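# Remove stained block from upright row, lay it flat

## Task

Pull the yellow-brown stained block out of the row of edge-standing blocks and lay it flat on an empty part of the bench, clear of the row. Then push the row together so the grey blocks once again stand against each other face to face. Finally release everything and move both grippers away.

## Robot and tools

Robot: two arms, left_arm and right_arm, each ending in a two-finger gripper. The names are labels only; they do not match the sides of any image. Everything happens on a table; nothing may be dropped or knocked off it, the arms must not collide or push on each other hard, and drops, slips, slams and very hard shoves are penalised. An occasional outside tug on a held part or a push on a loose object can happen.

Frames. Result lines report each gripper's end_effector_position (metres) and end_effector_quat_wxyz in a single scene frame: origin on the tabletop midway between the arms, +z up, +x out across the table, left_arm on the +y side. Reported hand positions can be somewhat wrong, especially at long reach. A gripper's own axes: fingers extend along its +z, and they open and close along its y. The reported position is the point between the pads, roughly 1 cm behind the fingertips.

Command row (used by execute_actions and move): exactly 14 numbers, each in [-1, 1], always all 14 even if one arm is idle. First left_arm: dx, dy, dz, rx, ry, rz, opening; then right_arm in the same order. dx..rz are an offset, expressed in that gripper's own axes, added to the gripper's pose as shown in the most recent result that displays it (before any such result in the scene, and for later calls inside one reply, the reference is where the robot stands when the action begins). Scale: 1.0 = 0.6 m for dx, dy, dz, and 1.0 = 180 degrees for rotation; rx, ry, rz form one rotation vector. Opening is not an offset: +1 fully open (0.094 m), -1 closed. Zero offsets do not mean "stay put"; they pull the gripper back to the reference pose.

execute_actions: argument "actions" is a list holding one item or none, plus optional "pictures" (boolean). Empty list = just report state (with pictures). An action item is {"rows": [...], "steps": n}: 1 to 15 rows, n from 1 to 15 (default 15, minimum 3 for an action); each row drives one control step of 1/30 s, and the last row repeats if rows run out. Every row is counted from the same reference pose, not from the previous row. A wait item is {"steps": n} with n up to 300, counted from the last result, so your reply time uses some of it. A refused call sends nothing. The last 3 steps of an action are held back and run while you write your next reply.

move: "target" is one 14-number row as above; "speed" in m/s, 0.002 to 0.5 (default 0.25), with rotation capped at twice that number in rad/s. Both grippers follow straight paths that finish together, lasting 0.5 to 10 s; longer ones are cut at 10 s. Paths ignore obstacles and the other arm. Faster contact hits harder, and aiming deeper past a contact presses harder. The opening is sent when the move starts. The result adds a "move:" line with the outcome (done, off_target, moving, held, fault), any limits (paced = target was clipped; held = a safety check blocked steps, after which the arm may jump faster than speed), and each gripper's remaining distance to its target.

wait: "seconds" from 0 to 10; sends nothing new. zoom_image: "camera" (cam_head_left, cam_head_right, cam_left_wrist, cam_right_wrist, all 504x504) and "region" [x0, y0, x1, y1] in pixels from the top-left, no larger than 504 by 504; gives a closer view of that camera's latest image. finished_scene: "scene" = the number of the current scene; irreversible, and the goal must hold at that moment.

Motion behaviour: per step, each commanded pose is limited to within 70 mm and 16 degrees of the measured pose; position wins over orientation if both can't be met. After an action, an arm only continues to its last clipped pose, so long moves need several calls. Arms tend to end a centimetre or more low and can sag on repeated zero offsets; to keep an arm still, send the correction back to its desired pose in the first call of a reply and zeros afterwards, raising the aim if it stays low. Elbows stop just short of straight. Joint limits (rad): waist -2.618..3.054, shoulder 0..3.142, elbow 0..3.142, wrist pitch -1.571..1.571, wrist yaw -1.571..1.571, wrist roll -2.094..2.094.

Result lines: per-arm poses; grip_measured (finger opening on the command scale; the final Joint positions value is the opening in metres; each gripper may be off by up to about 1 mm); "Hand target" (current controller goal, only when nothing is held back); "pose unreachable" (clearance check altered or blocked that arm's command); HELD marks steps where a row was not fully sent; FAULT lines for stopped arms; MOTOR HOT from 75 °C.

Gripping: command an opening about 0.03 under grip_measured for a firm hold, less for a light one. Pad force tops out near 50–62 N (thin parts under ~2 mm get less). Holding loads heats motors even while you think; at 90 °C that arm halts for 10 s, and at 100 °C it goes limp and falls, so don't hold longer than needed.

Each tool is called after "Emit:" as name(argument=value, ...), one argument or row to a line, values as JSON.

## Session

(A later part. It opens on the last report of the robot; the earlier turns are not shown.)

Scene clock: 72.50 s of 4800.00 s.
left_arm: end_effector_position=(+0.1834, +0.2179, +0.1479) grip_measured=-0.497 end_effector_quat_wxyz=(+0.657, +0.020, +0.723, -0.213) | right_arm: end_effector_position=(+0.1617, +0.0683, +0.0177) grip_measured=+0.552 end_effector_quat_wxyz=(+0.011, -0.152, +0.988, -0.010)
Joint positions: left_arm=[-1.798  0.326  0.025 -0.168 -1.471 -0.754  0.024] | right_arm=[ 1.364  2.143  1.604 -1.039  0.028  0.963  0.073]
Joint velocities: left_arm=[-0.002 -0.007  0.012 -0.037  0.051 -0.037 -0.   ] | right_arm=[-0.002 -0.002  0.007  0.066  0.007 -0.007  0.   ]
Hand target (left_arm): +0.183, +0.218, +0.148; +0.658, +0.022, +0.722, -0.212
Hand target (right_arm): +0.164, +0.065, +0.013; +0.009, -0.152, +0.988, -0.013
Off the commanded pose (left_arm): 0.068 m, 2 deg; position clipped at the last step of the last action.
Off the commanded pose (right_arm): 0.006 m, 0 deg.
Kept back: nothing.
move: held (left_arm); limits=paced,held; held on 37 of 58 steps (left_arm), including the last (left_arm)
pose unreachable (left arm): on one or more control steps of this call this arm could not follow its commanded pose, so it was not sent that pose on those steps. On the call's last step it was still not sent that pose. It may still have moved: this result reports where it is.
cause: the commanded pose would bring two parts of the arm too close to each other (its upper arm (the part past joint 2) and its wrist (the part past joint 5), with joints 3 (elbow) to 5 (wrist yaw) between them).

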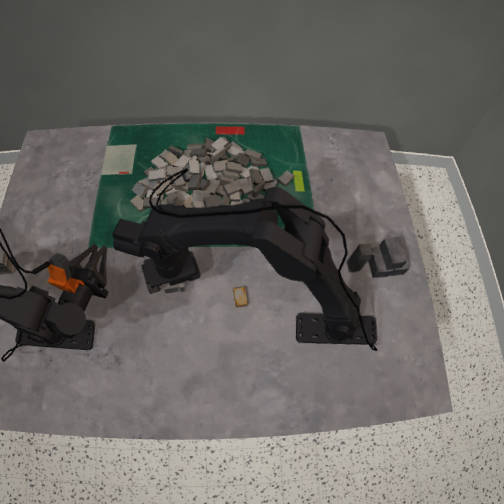

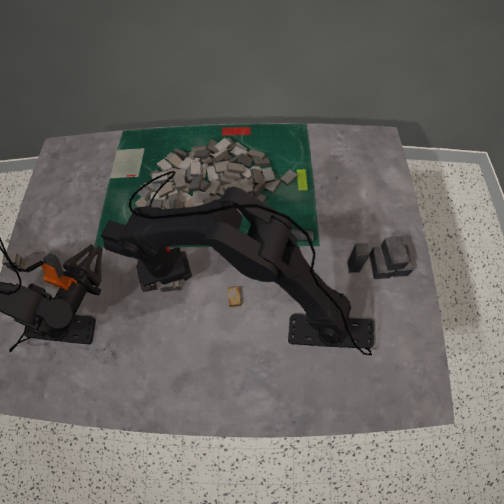

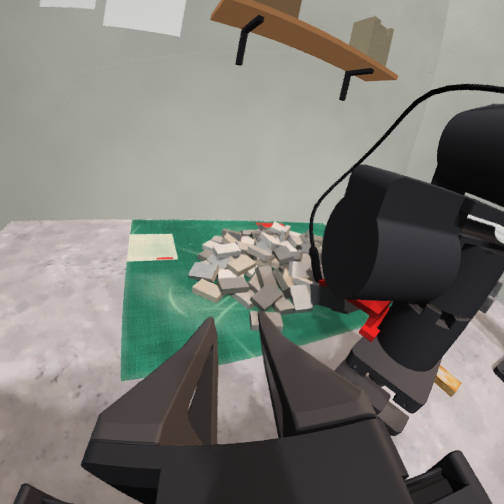

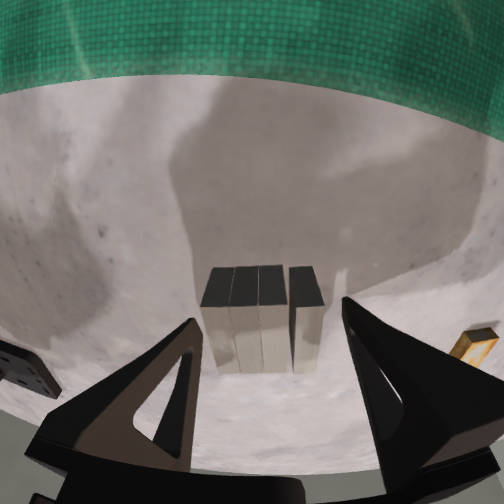

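Clear now. Squeeze (36mm ≈ -0.23), release, leave.

Emit:
move(
  target=[0,0,0,0,0,0,-0.5,0,0,0,0,0,0,-0.27],
)

Emit:
move(
  target=[0,0,0,0,0,0,-0.5,0,0,0,0,0,0,0.4],
)

Emit:
move(
  target=[0,0,0,0,0,0,-0.5,0,-0.01,-0.12,0,0,0,0.4],
  speed=0.1,
)

Emit:
move(
  target=[0,0,0,0,0,0,-0.5,0,-0.35,-0.12,0,0,0,1],
)

Scene clock: 73.43 s of 4800.00 s.
left_arm: end_effector_position=(+0.1834, +0.2178, +0.1480) grip_measured=-0.497 end_effector_quat_wxyz=(+0.657, +0.019, +0.723, -0.214) | right_arm: end_effector_position=(+0.1616, +0.0691, +0.0177) grip_measured=-0.097 end_effector_quat_wxyz=(+0.011, -0.152, +0.988, -0.008)
Joint positions: left_arm=[-1.798  0.326  0.025 -0.166 -1.471 -0.754  0.024] | right_arm=[ 1.364  2.143  1.604 -1.036  0.026  0.962  0.042]
Joint velocities: left_arm=[ 0.017 -0.002 -0.007  0.022 -0.051 -0.037 -0.001] | right_arm=[-0.007 -0.022  0.002 -0.022  0.022 -0.051 -0.   ]
Hand target (left_arm): +0.183, +0.218, +0.148; +0.657, +0.020, +0.723, -0.213
Hand target (right_arm): +0.162, +0.068, +0.018; +0.010, -0.152, +0.988, -0.010
Off the commanded pose (left_arm): 0.000 m, 0 deg.
Off the commanded pose (right_arm): 0.001 m, 0 deg.
Kept back: nothing.
move: done

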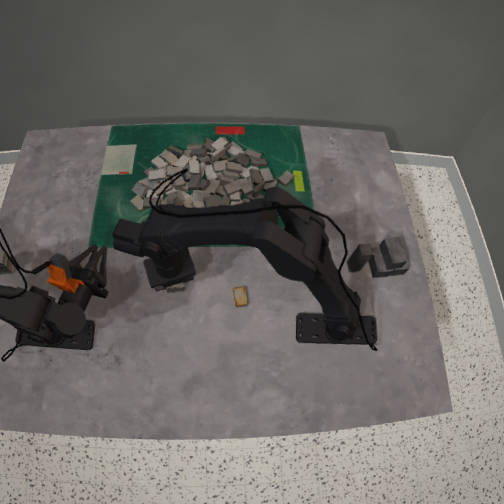

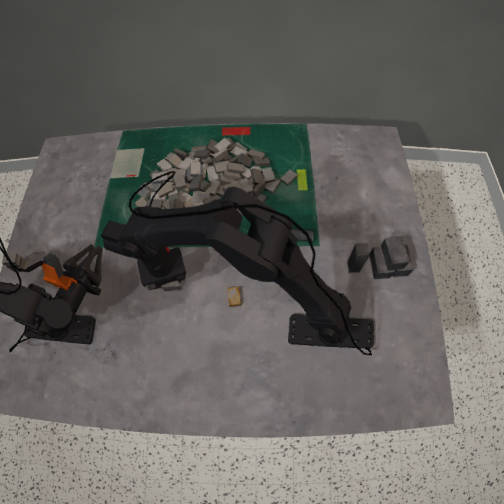

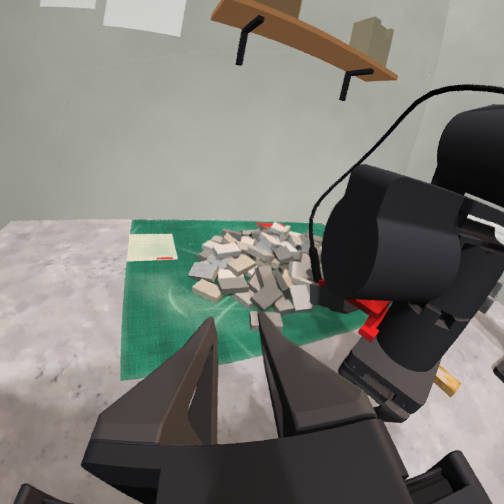

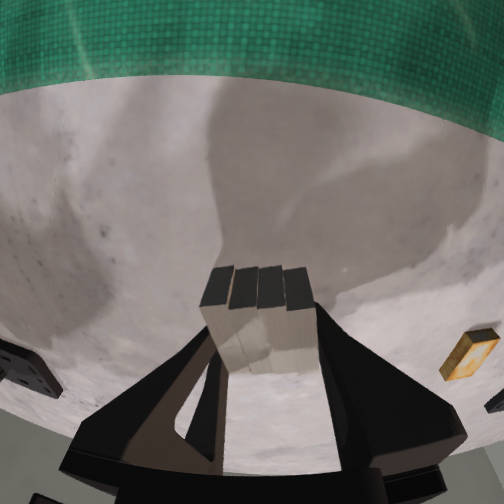

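Scene clock: 73.93 s of 4800.00 s.
left_arm: end_effector_position=(+0.1834, +0.2178, +0.1481) grip_measured=-0.497 end_effector_quat_wxyz=(+0.657, +0.019, +0.722, -0.215) | right_arm: end_effector_position=(+0.1616, +0.0691, +0.0177) grip_measured=+0.398 end_effector_quat_wxyz=(+0.011, -0.152, +0.988, -0.008)
Joint positions: left_arm=[-1.798  0.326  0.025 -0.165 -1.471 -0.754  0.024] | right_arm=[ 1.364  2.143  1.604 -1.036  0.026  0.962  0.066]
Joint velocities: left_arm=[-0.007  0.007 -0.007  0.022 -0.022  0.007 -0.   ] | right_arm=[ 0.007 -0.007 -0.007 -0.066  0.037 -0.051  0.   ]
Hand target (left_arm): +0.183, +0.218, +0.148; +0.657, +0.019, +0.722, -0.214
Hand target (right_arm): +0.162, +0.069, +0.018; +0.011, -0.152, +0.988, -0.008
Off the commanded pose (left_arm): 0.000 m, 0 deg.
Off the commanded pose (right_arm): 0.000 m, 0 deg.
Kept back: nothing.
move: done

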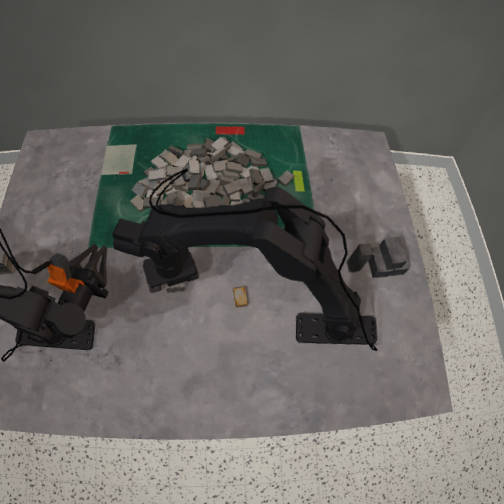

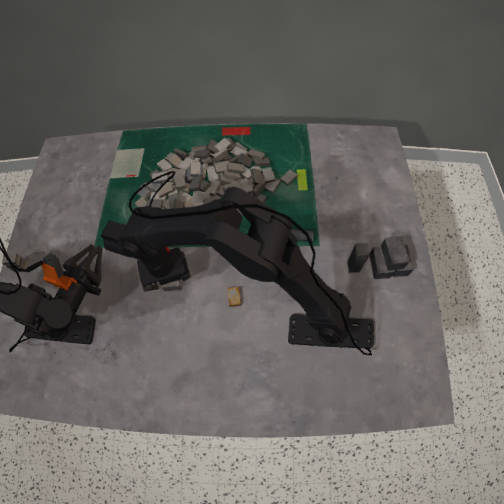

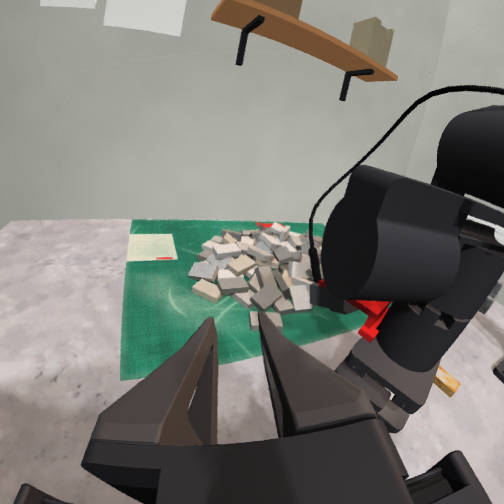

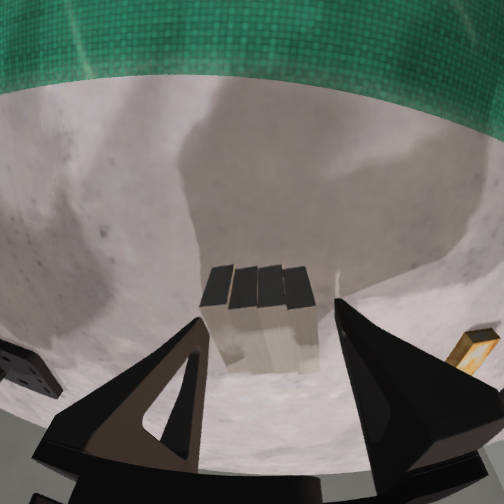

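Scene clock: 75.23 s of 4800.00 s.
left_arm: end_effector_position=(+0.1833, +0.2177, +0.1483) grip_measured=-0.497 end_effector_quat_wxyz=(+0.657, +0.018, +0.722, -0.215) | right_arm: end_effector_position=(+0.1596, +0.0627, +0.0774) grip_measured=+0.398 end_effector_quat_wxyz=(+0.006, -0.152, +0.988, -0.017)
Joint positions: left_arm=[-1.798  0.326  0.025 -0.163 -1.471 -0.754  0.024] | right_arm=[ 1.364  2.09   1.763 -1.268  0.026  0.962  0.066]
Joint velocities: left_arm=[0.002 0.007 0.002 0.022 0.007 0.022 0.   ] | right_arm=[ 0.007 -0.007 -0.017 -0.081  0.007  0.037 -0.001]
Hand target (left_arm): +0.183, +0.218, +0.148; +0.657, +0.019, +0.722, -0.215
Hand target (right_arm): +0.163, +0.064, +0.089; +0.011, -0.152, +0.988, -0.008
Off the commanded pose (left_arm): 0.000 m, 0 deg.
Off the commanded pose (right_arm): 0.013 m, 1 deg.
Kept back: nothing.
move: off_target (right_arm)

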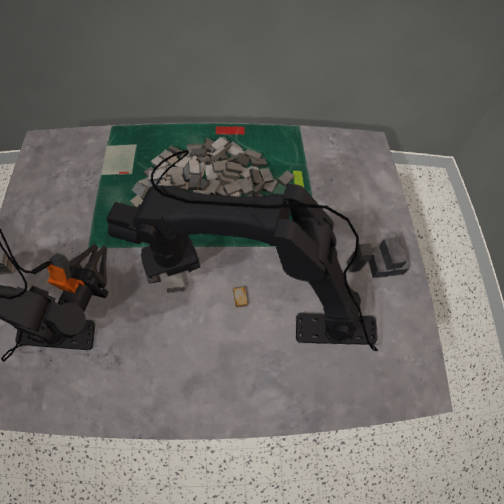

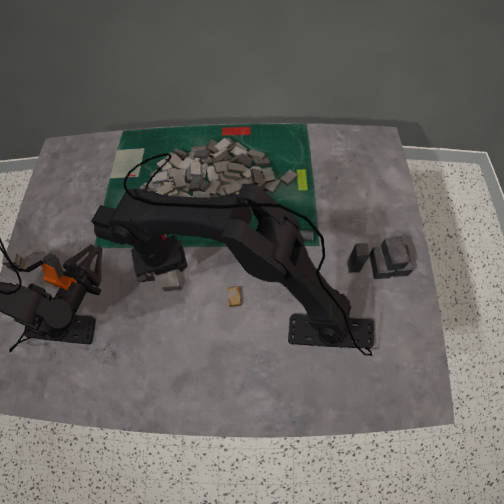

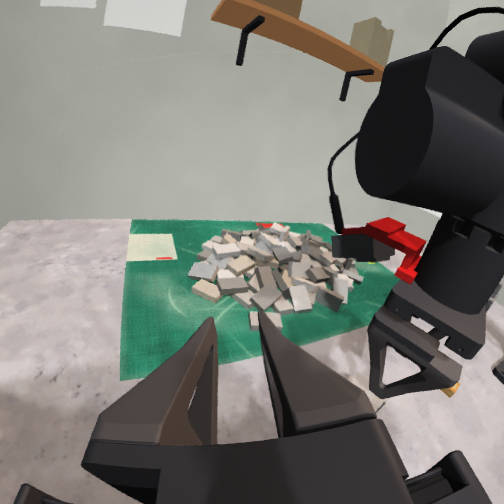

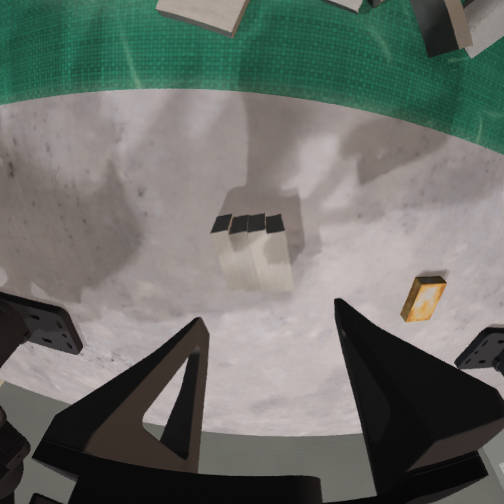

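Scene clock: 76.77 s of 4800.00 s.
left_arm: end_effector_position=(+0.1833, +0.2176, +0.1484) grip_measured=-0.497 end_effector_quat_wxyz=(+0.657, +0.017, +0.722, -0.216) | right_arm: end_effector_position=(+0.2297, -0.1283, +0.1544) grip_measured=+1.000 end_effector_quat_wxyz=(+0.008, -0.149, +0.989, -0.012)
Joint positions: left_arm=[-1.798  0.326  0.025 -0.161 -1.471 -0.754  0.024] | right_arm=[ 0.882  1.555  1.395 -1.412  0.029  0.486  0.094]
Joint velocities: left_arm=[ 0.002 -0.007 -0.007  0.051 -0.051  0.037  0.   ] | right_arm=[ 0.012 -0.002 -0.022 -0.066 -0.095 -0.095  0.   ]
Hand target (left_arm): +0.183, +0.218, +0.148; +0.657, +0.018, +0.722, -0.215
Hand target (right_arm): +0.225, -0.135, +0.154; +0.002, -0.153, +0.988, -0.019
Off the commanded pose (left_arm): 0.000 m, 0 deg.
Off the commanded pose (right_arm): 0.011 m, 1 deg.
Kept back: nothing.
move: off_target (right_arm)

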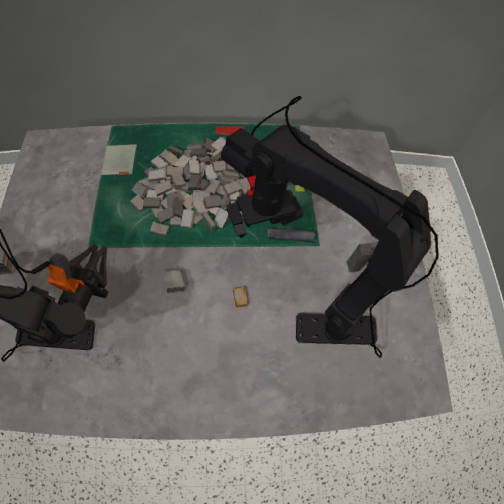

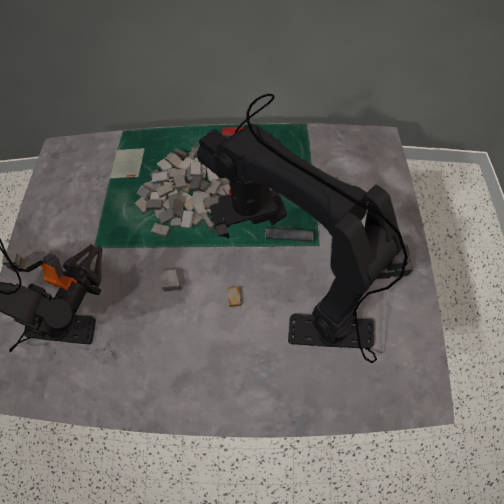

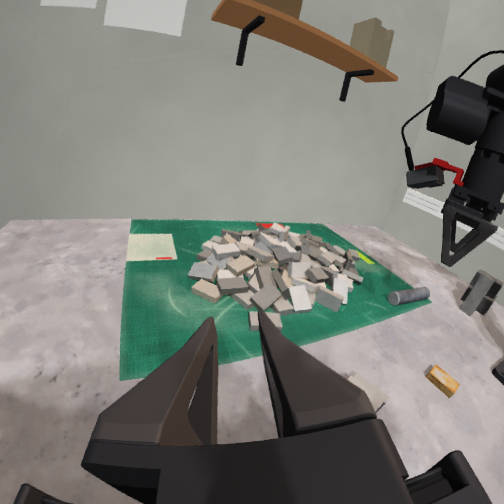

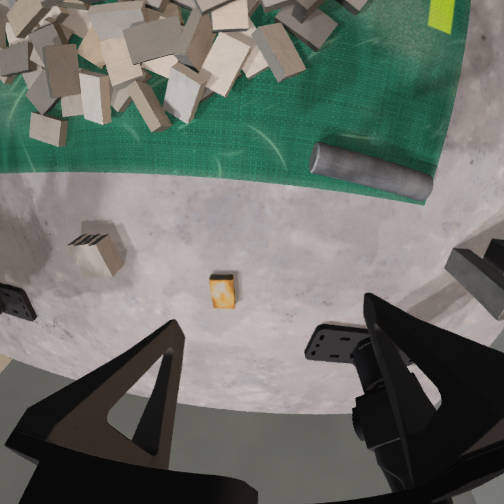

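Closed, slightly staggered but face to face.

Emit:
finished_scene(
  scene=1,
)

The scene is finished: the task was done.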